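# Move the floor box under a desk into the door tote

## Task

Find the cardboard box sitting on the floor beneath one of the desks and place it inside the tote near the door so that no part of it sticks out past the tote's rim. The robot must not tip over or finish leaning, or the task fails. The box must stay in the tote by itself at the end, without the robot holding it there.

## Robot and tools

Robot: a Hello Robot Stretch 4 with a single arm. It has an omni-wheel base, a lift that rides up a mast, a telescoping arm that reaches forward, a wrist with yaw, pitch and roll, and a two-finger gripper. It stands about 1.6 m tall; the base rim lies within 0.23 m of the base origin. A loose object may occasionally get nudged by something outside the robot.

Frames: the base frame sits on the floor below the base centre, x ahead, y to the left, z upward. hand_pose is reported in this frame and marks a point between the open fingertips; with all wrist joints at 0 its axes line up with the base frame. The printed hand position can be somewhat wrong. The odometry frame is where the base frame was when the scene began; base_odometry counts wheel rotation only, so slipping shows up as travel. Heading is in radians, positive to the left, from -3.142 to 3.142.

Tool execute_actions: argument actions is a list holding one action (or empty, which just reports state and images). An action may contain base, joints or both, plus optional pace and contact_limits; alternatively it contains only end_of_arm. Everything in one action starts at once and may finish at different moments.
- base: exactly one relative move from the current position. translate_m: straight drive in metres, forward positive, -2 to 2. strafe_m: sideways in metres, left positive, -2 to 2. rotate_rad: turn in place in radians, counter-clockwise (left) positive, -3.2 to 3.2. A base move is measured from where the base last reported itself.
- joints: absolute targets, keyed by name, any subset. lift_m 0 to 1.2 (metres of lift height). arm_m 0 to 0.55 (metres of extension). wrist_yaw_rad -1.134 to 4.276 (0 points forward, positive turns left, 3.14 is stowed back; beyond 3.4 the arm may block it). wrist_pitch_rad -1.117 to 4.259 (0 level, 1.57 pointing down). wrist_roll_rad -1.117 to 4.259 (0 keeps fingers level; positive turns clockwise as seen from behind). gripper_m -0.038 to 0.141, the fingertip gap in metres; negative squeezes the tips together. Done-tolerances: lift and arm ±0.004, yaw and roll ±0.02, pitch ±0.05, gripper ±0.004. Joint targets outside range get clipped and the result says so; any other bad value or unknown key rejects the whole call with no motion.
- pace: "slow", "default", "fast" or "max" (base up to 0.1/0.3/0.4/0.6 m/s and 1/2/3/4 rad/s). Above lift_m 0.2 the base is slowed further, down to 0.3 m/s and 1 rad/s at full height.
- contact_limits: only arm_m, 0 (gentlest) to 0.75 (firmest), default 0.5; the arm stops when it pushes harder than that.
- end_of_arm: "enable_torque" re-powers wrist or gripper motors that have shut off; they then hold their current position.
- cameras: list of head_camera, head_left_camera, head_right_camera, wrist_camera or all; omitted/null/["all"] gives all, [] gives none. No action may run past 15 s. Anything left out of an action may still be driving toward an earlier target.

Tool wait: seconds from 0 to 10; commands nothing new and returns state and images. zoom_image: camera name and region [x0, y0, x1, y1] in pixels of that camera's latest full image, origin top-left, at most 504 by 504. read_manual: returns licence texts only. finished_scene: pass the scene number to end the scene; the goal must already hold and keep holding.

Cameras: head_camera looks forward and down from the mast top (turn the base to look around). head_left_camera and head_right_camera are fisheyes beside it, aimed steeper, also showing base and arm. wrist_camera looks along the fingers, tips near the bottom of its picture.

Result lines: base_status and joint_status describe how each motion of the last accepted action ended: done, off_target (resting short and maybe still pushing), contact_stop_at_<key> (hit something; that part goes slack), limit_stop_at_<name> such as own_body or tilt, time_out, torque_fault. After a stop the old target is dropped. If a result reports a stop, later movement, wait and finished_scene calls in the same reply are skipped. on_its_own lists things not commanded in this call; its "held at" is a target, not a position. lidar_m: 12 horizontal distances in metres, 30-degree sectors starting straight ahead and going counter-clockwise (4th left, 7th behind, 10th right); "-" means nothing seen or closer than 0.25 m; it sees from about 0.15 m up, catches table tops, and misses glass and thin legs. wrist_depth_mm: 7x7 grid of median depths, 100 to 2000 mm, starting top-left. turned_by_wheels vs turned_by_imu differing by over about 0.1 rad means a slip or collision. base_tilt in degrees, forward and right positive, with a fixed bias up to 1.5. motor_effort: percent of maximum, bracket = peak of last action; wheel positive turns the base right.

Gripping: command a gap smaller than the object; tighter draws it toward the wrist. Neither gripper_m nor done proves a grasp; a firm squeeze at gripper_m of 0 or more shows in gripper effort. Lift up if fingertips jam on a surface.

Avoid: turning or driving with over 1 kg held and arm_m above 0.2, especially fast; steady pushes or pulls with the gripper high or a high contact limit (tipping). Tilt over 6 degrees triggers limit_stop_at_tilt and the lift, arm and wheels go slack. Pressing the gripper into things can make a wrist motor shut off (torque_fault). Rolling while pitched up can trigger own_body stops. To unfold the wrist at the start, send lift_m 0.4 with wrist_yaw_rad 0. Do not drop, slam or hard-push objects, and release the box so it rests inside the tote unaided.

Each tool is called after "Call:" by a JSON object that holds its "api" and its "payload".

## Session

Call:
{"api": "execute_actions", "payload": {"actions": []}}

Scene clock: 0.00 s.
base_odometry: x=+0.000 y=+0.000 heading=+0.000 (m, m, rad; odometry frame)
turned_by_wheels: +0.000 (rad since the last result)
turned_by_imu: +0.000 (rad since the last result)
base_tilt: forward=-0.3 right=+0.0 (deg)
lidar_m: 0.66 0.65 0.78 1.33 1.75 1.23 1.03 1.02 1.04 1.21 1.63 0.80
base_status: not commanded
joint_positions: lift_m=+0.159 arm_m=+0.000 wrist_yaw_rad=+3.145 wrist_pitch_rad=+0.000 wrist_roll_rad=-0.013 gripper_m=+0.057
joint_status: not commanded
motor_effort: lift_m=+18 arm_m=+0 wrist_yaw_rad=+0 wrist_pitch_rad=-7 wrist_roll_rad=+0 gripper_m=-2 wheel_0=+0 wheel_1=+0 wheel_2=+0 (%)
hand_pose: x=-0.1175 y=+0.0864 z=+0.3374 quat_wxyz=(-0.002, +0.000, -0.006, +1.000) (m; base frame)
wrist_depth_mm: - 133 1118 1205 1281 1430 1537 / - 125 198 1205 1308 1430 1499 / - 129 188 1205 1308 1366 1537 / 117 135 1118 1205 1308 1366 1537 / 1008 1060 1118 1255 1308 1397 1499 / 991 1025 196 1078 197 1118 1042 / 820 809 878 - 788 750 759
pictures: head_camera, head_left_camera, head_right_camera, wrist_camera
camera_calibration (this result's frames):
wrist_camera: T_world_to_cam=[[0.0377803, 0.998831, -0.0301676, -0.0771183], [0.0409032, -0.0317096, -0.99866, 0.392572], [-0.998449, 0.0364957, -0.0420534, 0.12324], [0, 0, 0, 1]] pos_world=[0.109905, 0.0849787, 0.394902]
Images, in order (width x height): head_camera 420x560, head_left_camera 420x672, head_right_camera 420x672, wrist_camera 616x392.

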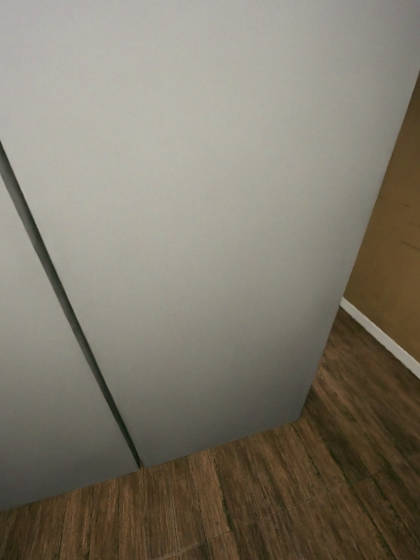

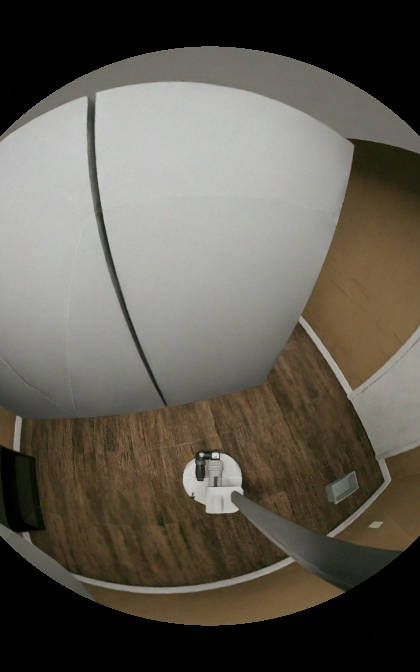

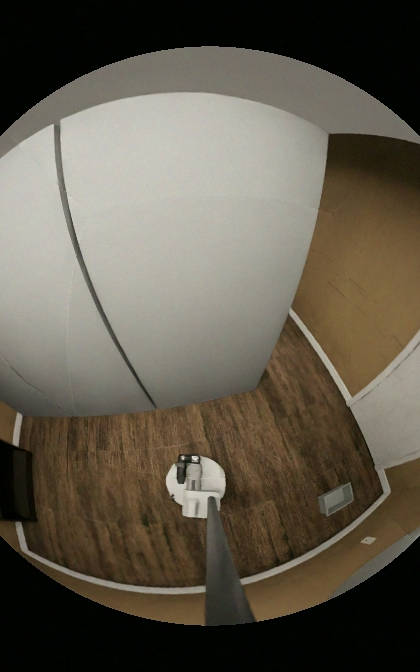

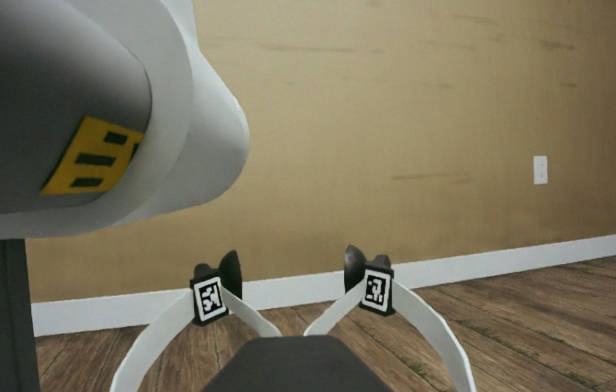

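Call:
{"api": "execute_actions", "payload": {"actions": [{"base":{"rotate_rad":0.3},"pace":"fast"}], "cameras": []}}

Call:
{"api": "execute_actions", "payload": {"actions": [{"base":{"translate_m":0.2},"pace":"max"}], "cameras": []}}

Call:
{"api": "execute_actions", "payload": {"actions": [{"base":{"strafe_m":-1.18},"pace":"max"}], "cameras": ["head_camera","head_left_camera"]}}

Scene clock: 2.53 s.
base_odometry: x=+0.000 y=+0.000 heading=+0.300 (m, m, rad; odometry frame)
turned_by_wheels: +0.300 (rad since the last result)
turned_by_imu: +0.297 (rad since the last result)
base_tilt: forward=-0.3 right=+0.0 (deg)
lidar_m: 0.64 0.71 0.99 1.75 1.42 1.05 1.02 1.09 1.10 1.62 0.94 0.68
base_status: done
joint_positions: lift_m=+0.159 arm_m=+0.000 wrist_yaw_rad=+3.145 wrist_pitch_rad=+0.000 wrist_roll_rad=-0.013 gripper_m=+0.057
joint_status: not commanded
motor_effort: lift_m=+18(18) arm_m=+0(0) wrist_yaw_rad=+0(1) wrist_pitch_rad=-7(7) wrist_roll_rad=+0(0) gripper_m=-3(0) wheel_0=+0(6) wheel_1=+0(7) wheel_2=+0(8) (%)
hand_pose: x=-0.1175 y=+0.0864 z=+0.3374 quat_wxyz=(-0.002, +0.000, -0.006, +1.000) (m; base frame)
wrist_depth_mm: - 133 1138 1138 1118 1118 1098 / - 126 199 1118 1098 1138 1138 / - 129 189 1118 1138 1138 1138 / 117 135 1138 1160 1138 1138 1138 / 1118 1138 1138 1160 1118 1160 1160 / 1138 1138 195 1078 197 1098 1042 / 831 798 866 - 788 759 759
pictures: none
No camera images: the call's "cameras" was empty. Leave "cameras" out to get every camera's image.

Scene clock: 4.17 s.
base_odometry: x=+0.191 y=+0.059 heading=+0.300 (m, m, rad; odometry frame)
turned_by_wheels: +0.000 (rad since the last result)
turned_by_imu: -0.001 (rad since the last result)
base_tilt: forward=-0.3 right=-0.1 (deg)
lidar_m: 0.45 0.48 0.70 1.75 1.72 1.26 1.20 1.24 1.20 1.64 0.67 0.47
base_status: done
joint_positions: lift_m=+0.159 arm_m=+0.000 wrist_yaw_rad=+3.145 wrist_pitch_rad=+0.000 wrist_roll_rad=-0.013 gripper_m=+0.057
joint_status: not commanded
motor_effort: lift_m=+18(18) arm_m=+0(0) wrist_yaw_rad=+1(0) wrist_pitch_rad=-7(6) wrist_roll_rad=+1(1) gripper_m=-2(3) wheel_0=-2(7) wheel_1=-2(8) wheel_2=+0(14) (%)
hand_pose: x=-0.1175 y=+0.0864 z=+0.3374 quat_wxyz=(-0.002, +0.000, -0.006, +1.000) (m; base frame)
wrist_depth_mm: - 133 1308 1308 1281 1308 1308 / - 125 200 1308 1308 1308 1366 / - 129 189 1308 1336 1308 1336 / 117 135 1336 1366 1336 1308 1308 / 1366 1336 1336 1336 1336 1336 1308 / 1160 1205 196 1078 196 1078 1042 / 820 798 866 - 778 759 759
pictures: none
No camera images: the call's "cameras" was empty. Leave "cameras" out to get every camera's image.

Scene clock: 7.53 s.
base_odometry: x=+0.539 y=-1.068 heading=+0.300 (m, m, rad; odometry frame)
turned_by_wheels: +0.000 (rad since the last result)
turned_by_imu: -0.003 (rad since the last result)
base_tilt: forward=-0.3 right=+0.0 (deg)
lidar_m: 2.10 0.63 0.65 1.93 1.72 0.78 0.81 0.66 0.45 0.44 0.50 0.70
base_status: done
joint_positions: lift_m=+0.159 arm_m=+0.000 wrist_yaw_rad=+3.145 wrist_pitch_rad=+0.000 wrist_roll_rad=-0.013 gripper_m=+0.057
joint_status: not commanded
motor_effort: lift_m=+18(18) arm_m=+0(1) wrist_yaw_rad=+0(1) wrist_pitch_rad=-7(7) wrist_roll_rad=+0(1) gripper_m=-2(2) wheel_0=+0(14) wheel_1=+0(13) wheel_2=-1(0) (%)
hand_pose: x=-0.1175 y=+0.0864 z=+0.3374 quat_wxyz=(-0.002, +0.000, -0.006, +1.000) (m; base frame)
wrist_depth_mm: - 133 1336 1336 1336 1366 1366 / - 125 198 1366 1336 1366 1336 / - 129 189 1366 1336 1336 1336 / 118 135 1336 1366 1336 1336 1336 / 768 1229 1336 1397 1397 1366 1366 / 768 1042 195 904 197 1078 1060 / 778 788 866 - 798 759 750
pictures: head_camera, head_left_camera
Images, in order (width x height): head_camera 420x560, head_left_camera 420x672.

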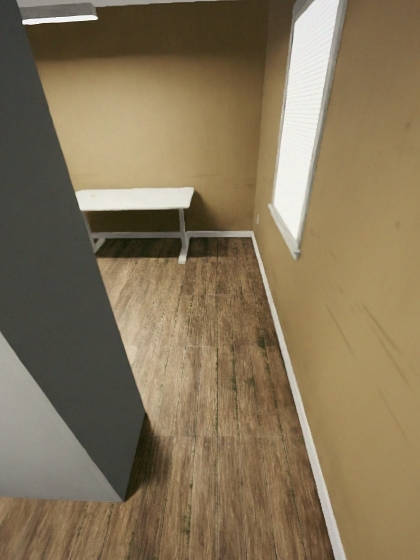

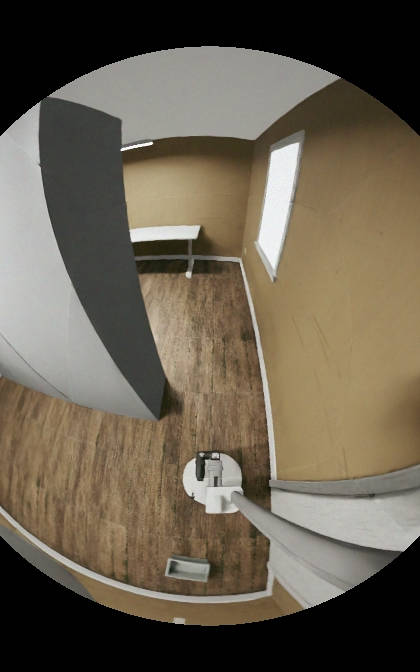

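Call:
{"api": "execute_actions", "payload": {"actions": [{"base":{"translate_m":1.5},"pace":"max"}], "cameras": []}}

Call:
{"api": "execute_actions", "payload": {"actions": [{"base":{"rotate_rad":0.9},"joints":{"lift_m":0.2,"wrist_yaw_rad":0,"gripper_m":0.12},"pace":"fast"}]}}

Scene clock: 12.47 s.
base_odometry: x=+1.973 y=-0.626 heading=+0.299 (m, m, rad; odometry frame)
turned_by_wheels: +0.000 (rad since the last result)
turned_by_imu: -0.005 (rad since the last result)
base_tilt: forward=-0.4 right=+0.0 (deg)
lidar_m: 1.21 1.23 1.70 2.10 0.80 0.73 1.82 0.74 0.52 0.47 0.48 0.70
base_status: done
joint_positions: lift_m=+0.159 arm_m=+0.000 wrist_yaw_rad=+3.145 wrist_pitch_rad=+0.000 wrist_roll_rad=-0.013 gripper_m=+0.057
joint_status: not commanded
motor_effort: lift_m=+18(18) arm_m=+0(0) wrist_yaw_rad=+0(0) wrist_pitch_rad=-7(7) wrist_roll_rad=+0(1) gripper_m=+0(2) wheel_0=-2(7) wheel_1=-2(4) wheel_2=+1(15) (%)
hand_pose: x=-0.1175 y=+0.0864 z=+0.3374 quat_wxyz=(-0.002, +0.000, -0.006, +1.000) (m; base frame)
wrist_depth_mm: - 133 - - - 788 1118 / - 125 198 - - 798 1138 / - 129 189 - - 778 1138 / 117 135 - - - 778 1118 / 854 1308 1921 - 1661 788 1138 / 842 1098 196 1098 198 788 831 / 820 798 878 - 788 707 707
pictures: none
No camera images: the call's "cameras" was empty. Leave "cameras" out to get every camera's image.

Scene clock: 14.83 s.
base_odometry: x=+1.973 y=-0.626 heading=+1.199 (m, m, rad; odometry frame)
turned_by_wheels: +0.900 (rad since the last result)
turned_by_imu: +0.891 (rad since the last result)
base_tilt: forward=-0.3 right=+0.0 (deg)
lidar_m: 1.49 2.41 0.94 0.72 2.45 0.84 0.56 0.45 0.48 0.62 1.39 1.21
base_status: done
joint_positions: lift_m=+0.200 arm_m=+0.000 wrist_yaw_rad=+0.001 wrist_pitch_rad=+0.000 wrist_roll_rad=-0.013 gripper_m=+0.120
joint_status: all done
motor_effort: lift_m=+23(24) arm_m=+0(0) wrist_yaw_rad=-1(6) wrist_pitch_rad=-7(7) wrist_roll_rad=+0(1) gripper_m=+1(4) wheel_0=-1(6) wheel_1=+0(7) wheel_2=+1(9) (%)
hand_pose: x=+0.4598 y=-0.0873 z=+0.3778 quat_wxyz=(+1.000, -0.006, +0.000, +0.000) (m; base frame)
wrist_depth_mm: - - - - - 1756 1430 / - - - - 1430 1098 1078 / - - - - - 1756 1499 / - - - - - 1756 1499 / - - - - - 1708 1499 / 1336 1078 1098 1255 1042 1138 1118 / 931 904 946 - 891 831 820
pictures: head_camera, head_left_camera, head_right_camera, wrist_camera
camera_calibration (this result's frames):
wrist_camera: T_world_to_cam=[[-0.0407972, -0.998712, -0.0301668, -0.0624381], [-0.0408195, 0.0318327, -0.998659, 0.446991], [0.998333, -0.0395111, -0.0420656, -0.217081], [0, 0, 0, 1]] pos_world=[0.232418, -0.0851637, 0.435376]
Images, in order (width x height): head_camera 420x560, head_left_camera 420x672, head_right_camera 420x672, wrist_camera 616x392.

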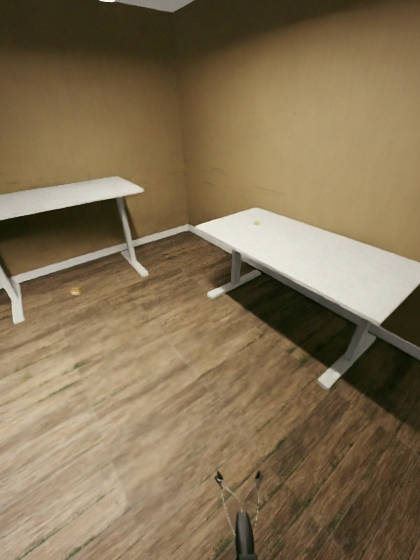

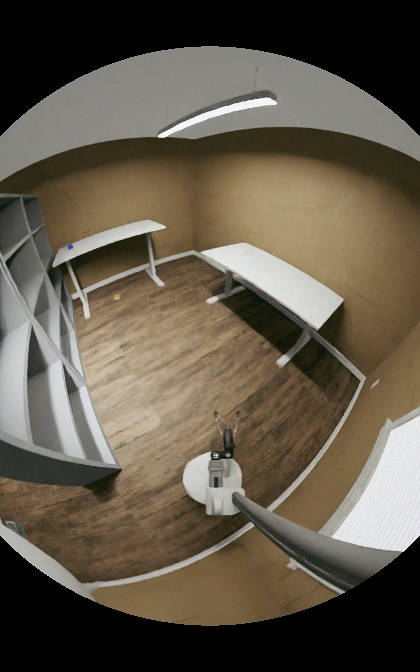

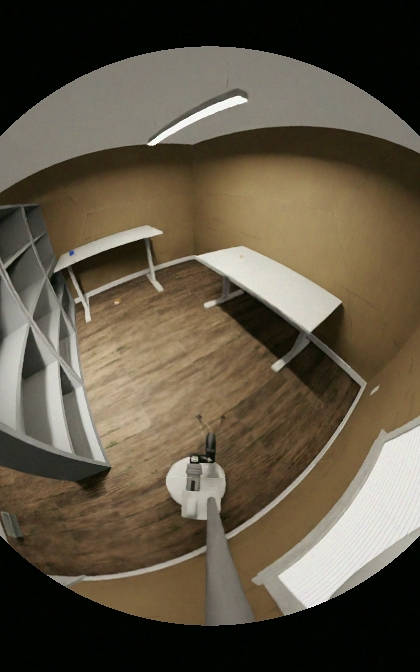

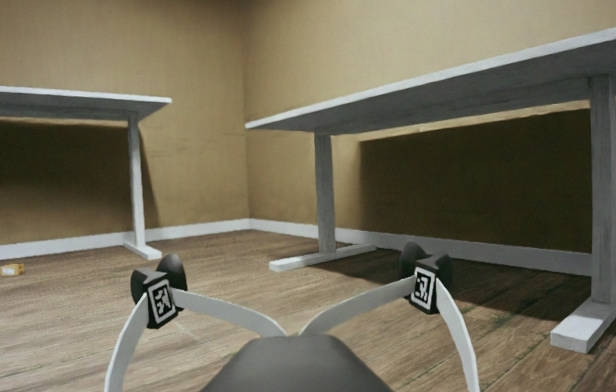

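Call:
{"api": "execute_actions", "payload": {"actions": [{"base":{"rotate_rad":0.625},"pace":"fast"}], "cameras": []}}

Call:
{"api": "execute_actions", "payload": {"actions": [{"base":{"translate_m":1.75},"joints":{"wrist_pitch_rad":0.6,"arm_m":0.05},"pace":"max"}], "cameras": ["head_camera","wrist_camera"]}}

Scene clock: 17.40 s.
base_odometry: x=+1.973 y=-0.626 heading=+1.825 (m, m, rad; odometry frame)
turned_by_wheels: +0.625 (rad since the last result)
turned_by_imu: +0.619 (rad since the last result)
base_tilt: forward=-0.3 right=+0.0 (deg)
lidar_m: 2.39 0.84 0.72 2.17 0.77 0.54 0.47 0.48 0.68 1.21 1.22 1.60
base_status: done
joint_positions: lift_m=+0.200 arm_m=+0.000 wrist_yaw_rad=+0.000 wrist_pitch_rad=+0.000 wrist_roll_rad=-0.013 gripper_m=+0.120
joint_status: not commanded
motor_effort: lift_m=+23(23) arm_m=-1(1) wrist_yaw_rad=+0(1) wrist_pitch_rad=-8(6) wrist_roll_rad=+1(0) gripper_m=+2(0) wheel_0=+0(8) wheel_1=+1(9) wheel_2=+2(8) (%)
hand_pose: x=+0.4598 y=-0.0874 z=+0.3778 quat_wxyz=(+1.000, -0.006, +0.000, +0.000) (m; base frame)
wrist_depth_mm: 1078 1863 - - - - - / 1042 1863 - - - - - / 1042 1863 - - - - - / 1042 1863 - - - - - / 1042 1921 - - - - 1863 / 1042 1098 1098 1281 1025 1138 1118 / 904 891 960 - 891 831 820
pictures: none
No camera images: the call's "cameras" was empty. Leave "cameras" out to get every camera's image.

Scene clock: 21.87 s.
base_odometry: x=+1.533 y=+1.068 heading=+1.824 (m, m, rad; odometry frame)
turned_by_wheels: +0.000 (rad since the last result)
turned_by_imu: -0.005 (rad since the last result)
base_tilt: forward=-0.3 right=+0.0 (deg)
lidar_m: 0.64 0.68 0.64 0.60 0.64 0.86 2.25 1.77 1.16 1.10 0.98 0.68
base_status: done
joint_positions: lift_m=+0.200 arm_m=+0.049 wrist_yaw_rad=+0.000 wrist_pitch_rad=+0.602 wrist_roll_rad=-0.013 gripper_m=+0.120
joint_status: all done
motor_effort: lift_m=+22(23) arm_m=+5(7) wrist_yaw_rad=+0(1) wrist_pitch_rad=-5(7) wrist_roll_rad=+0(0) gripper_m=+0(1) wheel_0=-1(8) wheel_1=-2(4) wheel_2=+0(12) (%)
hand_pose: x=+0.4577 y=-0.0874 z=+0.2146 quat_wxyz=(+0.955, -0.006, +0.296, +0.002) (m; base frame)
wrist_depth_mm: 1042 1042 1078 1118 1118 1138 1138 / 759 1060 1060 1042 1025 1042 991 / 750 809 798 778 788 798 778 / 647 640 634 627 627 634 627 / 544 539 539 539 535 535 525 / 459 433 433 462 430 452 452 / 407 402 413 - 413 394 394
pictures: head_camera, wrist_camera
camera_calibration (this result's frames):
wrist_camera: T_world_to_cam=[[-0.0511907, -0.998688, -0.00147578, -0.069008], [-0.599093, 0.0318906, -0.800044, 0.496812], [0.799041, -0.0400707, -0.599939, -0.010955], [0, 0, 0, 1]] pos_world=[0.302857, -0.0852, 0.390797]
Images, in order (width x height): head_camera 420x560, wrist_camera 616x392.

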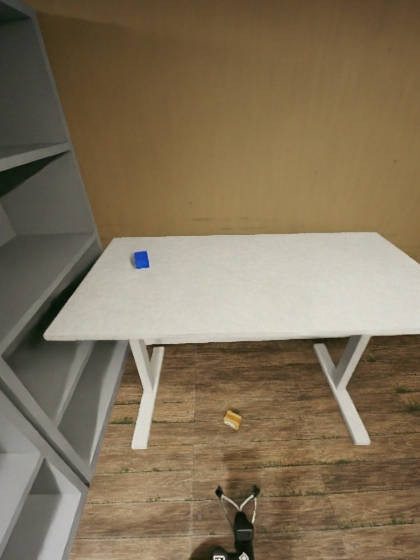

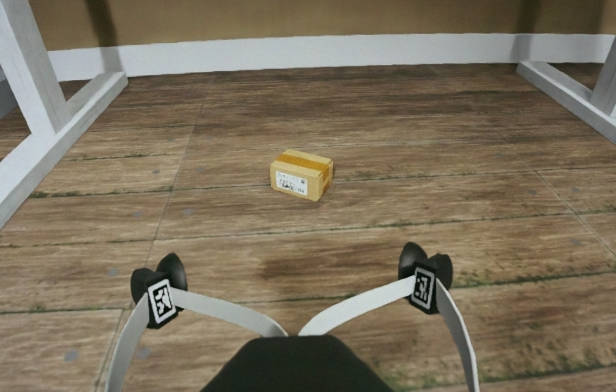

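Call:
{"api": "execute_actions", "payload": {"actions": [{"base":{"translate_m":0.2},"joints":{"wrist_pitch_rad":1.57,"wrist_roll_rad":2.0,"arm_m":0.484,"lift_m":0.27},"pace":"fast"}], "cameras": ["wrist_camera"]}}

Scene clock: 24.80 s.
base_odometry: x=+1.483 y=+1.262 heading=+1.825 (m, m, rad; odometry frame)
turned_by_wheels: +0.000 (rad since the last result)
turned_by_imu: -0.001 (rad since the last result)
base_tilt: forward=-0.3 right=+0.0 (deg)
lidar_m: 0.45 0.48 0.66 0.61 0.64 0.86 2.45 1.70 1.18 1.13 0.67 0.49
base_status: done
joint_positions: lift_m=+0.270 arm_m=+0.483 wrist_yaw_rad=+0.000 wrist_pitch_rad=+1.570 wrist_roll_rad=+2.000 gripper_m=+0.120
joint_status: all done
motor_effort: lift_m=+23(26) arm_m=+6(7) wrist_yaw_rad=+0(1) wrist_pitch_rad=+2(3) wrist_roll_rad=+1(1) gripper_m=+2(1) wheel_0=+0(6) wheel_1=+0(5) wheel_2=+2(12) (%)
hand_pose: x=+0.6543 y=-0.0874 z=+0.1593 quat_wxyz=(+0.382, +0.595, +0.382, -0.595) (m; base frame)
wrist_depth_mm: 366 368 370 375 382 387 389 / 366 370 375 379 382 389 392 / 366 375 377 382 384 387 392 / 370 375 377 334 384 387 389 / 373 375 382 334 387 392 397 / 373 377 379 384 389 394 397 / 375 377 384 - 392 397 399
pictures: wrist_camera
camera_calibration (this result's frames):
wrist_camera: T_world_to_cam=[[-0.890207, 0.453777, 0.0402141, 0.610271], [0.455238, 0.889408, 0.0413794, -0.17858], [-0.0169897, 0.0551432, -0.998334, 0.404544], [0, 0, 0, 1]] pos_world=[0.631437, -0.140405, 0.386718]
Images, in order (width x height): wrist_camera 616x392.

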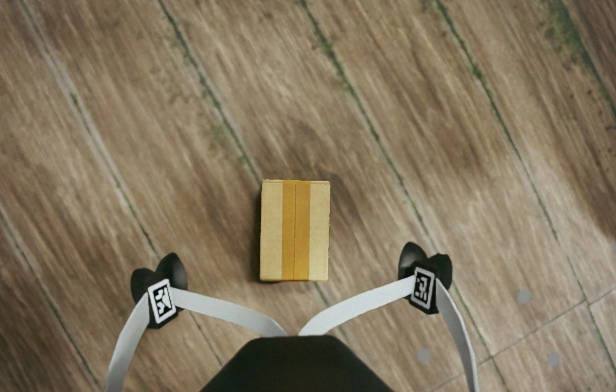

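Call:
{"api": "execute_actions", "payload": {"actions": [{"joints":{"lift_m":0.145}}], "cameras": []}}

Call:
{"api": "execute_actions", "payload": {"actions": [{"joints":{"gripper_m":0.02}}], "cameras": []}}

Call:
{"api": "execute_actions", "payload": {"actions": [{"base":{"translate_m":-1.95},"joints":{"lift_m":0.4,"arm_m":0.1},"pace":"max"}], "cameras": ["wrist_camera"]}}

Call:
{"api": "execute_actions", "payload": {"actions": [{"base":{"rotate_rad":1.65},"joints":{"wrist_roll_rad":0}}], "cameras": ["head_camera"]}}

Scene clock: 27.70 s.
base_odometry: x=+1.483 y=+1.262 heading=+1.825 (m, m, rad; odometry frame)
turned_by_wheels: +0.000 (rad since the last result)
turned_by_imu: +0.000 (rad since the last result)
base_tilt: forward=-0.3 right=+0.1 (deg)
lidar_m: 0.45 0.48 0.65 0.60 0.63 0.85 2.47 1.70 1.19 1.13 0.67 0.46
base_status: not commanded
joint_positions: lift_m=+0.145 arm_m=+0.483 wrist_yaw_rad=+0.000 wrist_pitch_rad=+1.570 wrist_roll_rad=+2.000 gripper_m=+0.120
joint_status: all done
motor_effort: lift_m=+13(23) arm_m=+6(6) wrist_yaw_rad=+0(0) wrist_pitch_rad=+2(1) wrist_roll_rad=+1(2) gripper_m=+2(0) wheel_0=+0(0) wheel_1=+0(0) wheel_2=+2(2) (%)
hand_pose: x=+0.6543 y=-0.0874 z=+0.0351 quat_wxyz=(+0.382, +0.595, +0.382, -0.595) (m; base frame)
wrist_depth_mm: 248 248 253 255 257 260 264 / 248 251 254 256 258 262 264 / 250 252 254 257 259 262 264 / 250 254 255 209 259 263 265 / 253 254 256 210 262 264 267 / 253 254 210 210 263 266 270 / 255 257 259 - 264 267 270
pictures: none
No camera images: the call's "cameras" was empty. Leave "cameras" out to get every camera's image.

Scene clock: 29.57 s.
base_odometry: x=+1.483 y=+1.262 heading=+1.825 (m, m, rad; odometry frame)
turned_by_wheels: +0.000 (rad since the last result)
turned_by_imu: +0.000 (rad since the last result)
base_tilt: forward=-0.4 right=+0.0 (deg)
lidar_m: 0.45 0.48 0.65 0.61 0.64 0.88 2.44 1.71 1.17 1.14 0.68 0.48
base_status: not commanded
joint_positions: lift_m=+0.145 arm_m=+0.483 wrist_yaw_rad=+0.000 wrist_pitch_rad=+1.570 wrist_roll_rad=+2.000 gripper_m=+0.020
joint_status: all done
motor_effort: lift_m=+13(14) arm_m=+6(6) wrist_yaw_rad=+0(1) wrist_pitch_rad=+1(1) wrist_roll_rad=+2(1) gripper_m=-16(17) wheel_0=+0(0) wheel_1=+0(0) wheel_2=+2(2) (%)
hand_pose: x=+0.6542 y=-0.0874 z=+0.0351 quat_wxyz=(+0.382, +0.595, +0.382, -0.595) (m; base frame)
wrist_depth_mm: 246 248 252 254 255 260 260 / 247 250 253 254 258 260 262 / 250 252 255 256 260 262 264 / 250 251 255 198 260 264 266 / 252 253 256 198 263 265 267 / 252 255 196 198 190 266 268 / 254 256 258 - 265 268 270
pictures: none
No camera images: the call's "cameras" was empty. Leave "cameras" out to get every camera's image.

Scene clock: 34.37 s.
base_odometry: x=+1.972 y=-0.626 heading=+1.825 (m, m, rad; odometry frame)
turned_by_wheels: +0.000 (rad since the last result)
turned_by_imu: +0.005 (rad since the last result)
base_tilt: forward=-0.3 right=+0.1 (deg)
lidar_m: 2.40 0.84 0.73 2.15 0.76 0.55 0.47 0.50 0.69 1.21 1.21 1.63
base_status: done
joint_positions: lift_m=+0.400 arm_m=+0.101 wrist_yaw_rad=+0.000 wrist_pitch_rad=+1.570 wrist_roll_rad=+2.000 gripper_m=+0.020
joint_status: all done
motor_effort: lift_m=+22(28) arm_m=-5(5) wrist_yaw_rad=+1(0) wrist_pitch_rad=+0(1) wrist_roll_rad=+2(3) gripper_m=-16(17) wheel_0=+1(6) wheel_1=+1(7) wheel_2=+0(14) (%)
hand_pose: x=+0.2721 y=-0.0874 z=+0.2894 quat_wxyz=(+0.382, +0.595, +0.382, -0.595) (m; base frame)
wrist_depth_mm: 488 496 496 504 512 307 306 / 496 500 500 508 366 303 304 / 492 500 504 517 307 303 306 / 492 500 504 197 304 304 306 / 500 508 504 198 307 307 309 / 500 512 196 198 190 307 312 / 504 508 512 - 525 314 315
pictures: wrist_camera
camera_calibration (this result's frames):
wrist_camera: T_world_to_cam=[[-0.889855, 0.454427, 0.0406785, 0.264614], [0.455909, 0.889075, 0.041142, -0.0101041], [-0.0174702, 0.055156, -0.998325, 0.528031], [0, 0, 0, 1]] pos_world=[0.249299, -0.140388, 0.516798]
Images, in order (width x height): wrist_camera 616x392.

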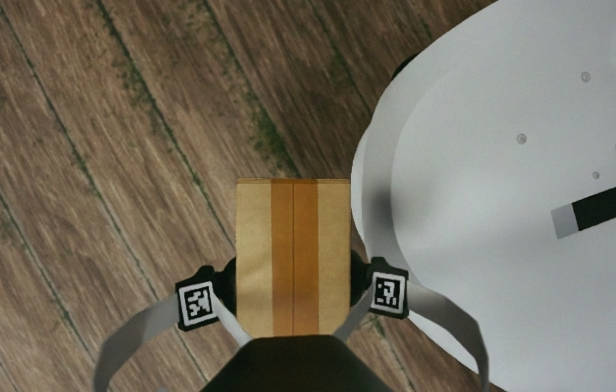

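Scene clock: 36.47 s.
base_odometry: x=+1.972 y=-0.626 heading=-2.808 (m, m, rad; odometry frame)
turned_by_wheels: +1.650 (rad since the last result)
turned_by_imu: +1.633 (rad since the last result)
base_tilt: forward=-0.3 right=+0.0 (deg)
lidar_m: 1.62 0.68 0.53 0.46 0.49 0.76 1.25 1.27 1.84 1.89 0.78 0.72
base_status: done
joint_positions: lift_m=+0.400 arm_m=+0.101 wrist_yaw_rad=+0.000 wrist_pitch_rad=+1.570 wrist_roll_rad=+0.000 gripper_m=+0.020
joint_status: all done
motor_effort: lift_m=+22(23) arm_m=-6(6) wrist_yaw_rad=+0(0) wrist_pitch_rad=+1(0) wrist_roll_rad=+0(4) gripper_m=-15(16) wheel_0=+0(8) wheel_1=+0(6) wheel_2=+1(4) (%)
hand_pose: x=+0.2721 y=-0.0874 z=+0.2894 quat_wxyz=(+0.707, +0.000, +0.707, +0.000) (m; base frame)
wrist_depth_mm: 492 500 492 500 512 508 517 / 496 500 504 504 512 512 517 / 492 500 504 512 512 512 521 / 500 504 508 196 521 517 521 / 500 508 512 198 525 521 530 / 508 508 196 198 190 525 535 / 508 307 303 - 525 530 539
pictures: head_camera
Images, in order (width x height): head_camera 420x560.

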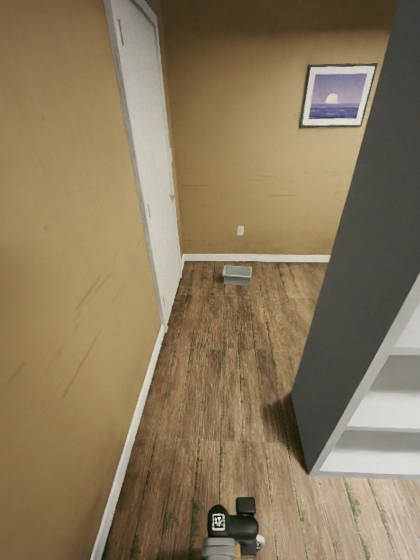

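Call:
{"api": "execute_actions", "payload": {"actions": [{"base":{"translate_m":1.8},"joints":{"arm_m":0.3},"pace":"max"}], "cameras": ["head_camera","wrist_camera"]}}

Scene clock: 43.00 s.
base_odometry: x=+0.271 y=-1.214 heading=-2.809 (m, m, rad; odometry frame)
turned_by_wheels: +0.000 (rad since the last result)
turned_by_imu: -0.005 (rad since the last result)
base_tilt: forward=-0.3 right=+0.1 (deg)
lidar_m: 0.96 0.53 0.39 0.37 0.40 0.61 1.86 0.90 1.10 3.01 1.28 0.50
base_status: done
joint_positions: lift_m=+0.400 arm_m=+0.299 wrist_yaw_rad=+0.000 wrist_pitch_rad=+1.570 wrist_roll_rad=+0.000 gripper_m=+0.020
joint_status: all done
motor_effort: lift_m=+22(22) arm_m=+6(6) wrist_yaw_rad=+0(2) wrist_pitch_rad=+0(1) wrist_roll_rad=-1(1) gripper_m=-17(18) wheel_0=-1(8) wheel_1=-1(8) wheel_2=+0(14) (%)
hand_pose: x=+0.4702 y=-0.0874 z=+0.2894 quat_wxyz=(+0.707, +0.000, +0.707, +0.000) (m; base frame)
wrist_depth_mm: 484 492 500 504 508 508 512 / 492 496 500 504 466 433 433 / 492 496 504 508 508 512 436 / 500 500 508 197 508 517 430 / 500 508 508 198 399 517 525 / 504 508 196 197 190 530 530 / 508 512 517 - 525 530 530
pictures: head_camera, wrist_camera
camera_calibration (this result's frames):
wrist_camera: T_world_to_cam=[[-0.0430135, -0.998222, 0.0412728, -0.0844209], [-0.998201, 0.0446662, 0.0399932, 0.509779], [-0.0417655, -0.0394783, -0.998347, 0.534651], [0, 0, 0, 1]] pos_world=[0.527561, -0.0859336, 0.516863]
Images, in order (width x height): head_camera 420x560, wrist_camera 616x392.

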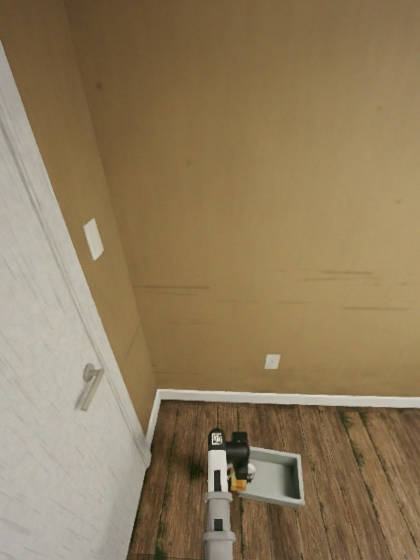

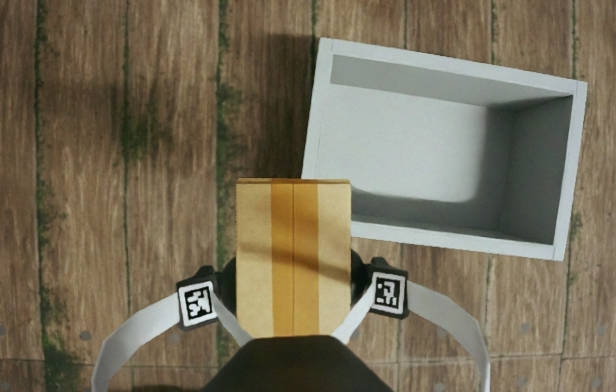

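Call:
{"api": "execute_actions", "payload": {"actions": [{"base":{"strafe_m":-0.155},"joints":{"arm_m":0.38,"wrist_roll_rad":0.14,"lift_m":0.33},"pace":"fast"}], "cameras": ["wrist_camera"]}}

Scene clock: 45.20 s.
base_odometry: x=+0.220 y=-1.068 heading=-2.809 (m, m, rad; odometry frame)
turned_by_wheels: +0.000 (rad since the last result)
turned_by_imu: +0.000 (rad since the last result)
base_tilt: forward=-0.4 right=+0.1 (deg)
lidar_m: 0.95 0.68 0.55 0.53 0.55 0.87 1.21 0.83 1.13 2.86 1.28 0.46
base_status: done
joint_positions: lift_m=+0.330 arm_m=+0.379 wrist_yaw_rad=+0.000 wrist_pitch_rad=+1.570 wrist_roll_rad=+0.140 gripper_m=+0.020
joint_status: all done
motor_effort: lift_m=+14(20) arm_m=+6(7) wrist_yaw_rad=+0(0) wrist_pitch_rad=+0(2) wrist_roll_rad=+2(1) gripper_m=-18(16) wheel_0=-2(10) wheel_1=+2(11) wheel_2=+0(3) (%)
hand_pose: x=+0.5502 y=-0.0874 z=+0.2201 quat_wxyz=(+0.706, +0.049, +0.705, -0.049) (m; base frame)
wrist_depth_mm: 421 427 430 436 436 439 442 / 424 430 433 439 439 445 445 / 430 427 433 366 373 442 452 / 427 375 433 196 442 449 455 / 433 375 413 198 430 452 459 / 436 370 196 198 190 452 459 / 439 327 329 - 332 455 462
pictures: wrist_camera
camera_calibration (this result's frames):
wrist_camera: T_world_to_cam=[[-0.181324, -0.982562, 0.0411591, -0.000632779], [-0.982307, 0.182953, 0.0400108, 0.59573], [-0.0468432, -0.033176, -0.998351, 0.472136], [0, 0, 0, 1]] pos_world=[0.607192, -0.0939488, 0.447548]
Images, in order (width x height): wrist_camera 616x392.

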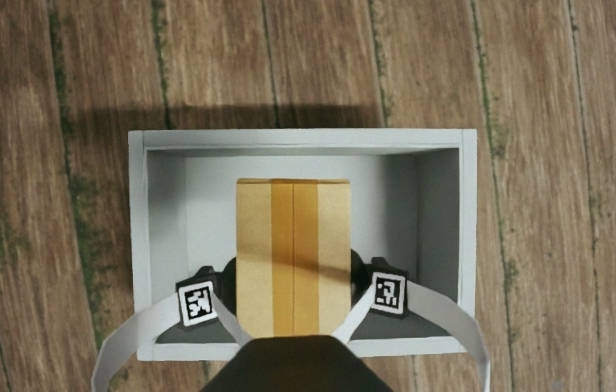

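Call:
{"api": "execute_actions", "payload": {"actions": [{"joints":{"lift_m":0.152}}], "cameras": []}}

Call:
{"api": "execute_actions", "payload": {"actions": [{"joints":{"gripper_m":0.1}}], "cameras": []}}

Call:
{"api": "execute_actions", "payload": {"actions": [{"joints":{"lift_m":0.33},"pace":"fast"}], "cameras": ["wrist_camera"]}}

Scene clock: 48.80 s.
base_odometry: x=+0.220 y=-1.068 heading=-2.809 (m, m, rad; odometry frame)
turned_by_wheels: +0.000 (rad since the last result)
turned_by_imu: +0.000 (rad since the last result)
base_tilt: forward=-0.3 right=+0.1 (deg)
lidar_m: 0.45 0.71 0.56 0.53 0.56 0.87 1.20 0.84 1.14 2.87 1.28 0.45
base_status: not commanded
joint_positions: lift_m=+0.152 arm_m=+0.379 wrist_yaw_rad=+0.000 wrist_pitch_rad=+1.570 wrist_roll_rad=+0.140 gripper_m=+0.020
joint_status: all done
motor_effort: lift_m=+14(13) arm_m=+6(6) wrist_yaw_rad=+1(0) wrist_pitch_rad=+0(1) wrist_roll_rad=+1(0) gripper_m=-17(15) wheel_0=-2(2) wheel_1=+2(2) wheel_2=+0(0) (%)
hand_pose: x=+0.5501 y=-0.0874 z=+0.0421 quat_wxyz=(+0.706, +0.049, +0.705, -0.049) (m; base frame)
wrist_depth_mm: 252 255 257 259 263 264 266 / 140 141 142 143 145 146 147 / 181 238 251 258 260 249 202 / 185 257 259 198 265 266 211 / 184 258 260 197 265 266 212 / 182 242 196 198 190 251 211 / 186 255 265 - 267 249 209
pictures: none
No camera images: the call's "cameras" was empty. Leave "cameras" out to get every camera's image.

Scene clock: 50.43 s.
base_odometry: x=+0.220 y=-1.068 heading=-2.809 (m, m, rad; odometry frame)
turned_by_wheels: +0.000 (rad since the last result)
turned_by_imu: +0.000 (rad since the last result)
base_tilt: forward=-0.4 right=+0.0 (deg)
lidar_m: 0.44 0.69 0.57 0.53 0.56 0.87 1.20 0.84 1.10 2.83 1.27 0.48
base_status: not commanded
joint_positions: lift_m=+0.152 arm_m=+0.379 wrist_yaw_rad=+0.000 wrist_pitch_rad=+1.570 wrist_roll_rad=+0.140 gripper_m=+0.100
joint_status: all done
motor_effort: lift_m=+14(14) arm_m=+6(5) wrist_yaw_rad=+0(0) wrist_pitch_rad=+0(0) wrist_roll_rad=+2(1) gripper_m=+0(19) wheel_0=-2(2) wheel_1=+2(2) wheel_2=+0(0) (%)
hand_pose: x=+0.5501 y=-0.0874 z=+0.0421 quat_wxyz=(+0.706, +0.049, +0.705, -0.049) (m; base frame)
wrist_depth_mm: 254 255 258 260 260 264 267 / 141 141 142 144 145 146 147 / 180 236 250 258 262 249 202 / 186 257 259 213 264 266 211 / 185 259 260 215 265 267 211 / 183 241 213 215 266 267 211 / 186 239 264 - 270 263 210
pictures: none
No camera images: the call's "cameras" was empty. Leave "cameras" out to get every camera's image.

Scene clock: 51.90 s.
base_odometry: x=+0.220 y=-1.068 heading=-2.809 (m, m, rad; odometry frame)
turned_by_wheels: +0.000 (rad since the last result)
turned_by_imu: +0.000 (rad since the last result)
base_tilt: forward=-0.3 right=+0.1 (deg)
lidar_m: 0.95 0.70 0.56 0.53 0.54 0.87 1.19 0.82 1.14 2.84 1.28 0.44
base_status: not commanded
joint_positions: lift_m=+0.330 arm_m=+0.379 wrist_yaw_rad=+0.000 wrist_pitch_rad=+1.570 wrist_roll_rad=+0.140 gripper_m=+0.100
joint_status: all done
motor_effort: lift_m=+23(26) arm_m=+6(6) wrist_yaw_rad=+1(0) wrist_pitch_rad=+0(1) wrist_roll_rad=+1(1) gripper_m=+1(1) wheel_0=-2(2) wheel_1=+2(2) wheel_2=+0(0) (%)
hand_pose: x=+0.5501 y=-0.0874 z=+0.2194 quat_wxyz=(+0.706, +0.049, +0.705, -0.049) (m; base frame)
wrist_depth_mm: 418 424 430 430 439 436 445 / 424 430 433 439 442 442 445 / 427 427 433 433 366 445 452 / 430 375 433 389 439 452 452 / 433 373 439 392 439 452 452 / 436 436 353 418 347 459 459 / 436 439 327 - 332 462 462
pictures: wrist_camera
camera_calibration (this result's frames):
wrist_camera: T_world_to_cam=[[-0.181357, -0.982554, 0.0411957, -0.00060114], [-0.982291, 0.182995, 0.0402085, 0.595658], [-0.0470456, -0.033174, -0.998342, 0.471502], [0, 0, 0, 1]] pos_world=[0.607183, -0.0939512, 0.446795]
Images, in order (width x height): wrist_camera 616x392.

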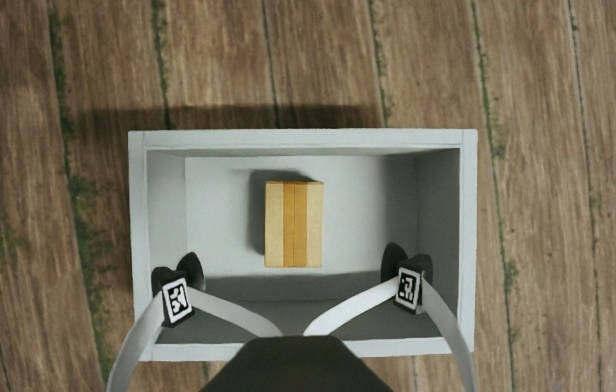

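Call:
{"api": "finished_scene", "payload": {"scene": 2}}

The scene is finished: the task was done.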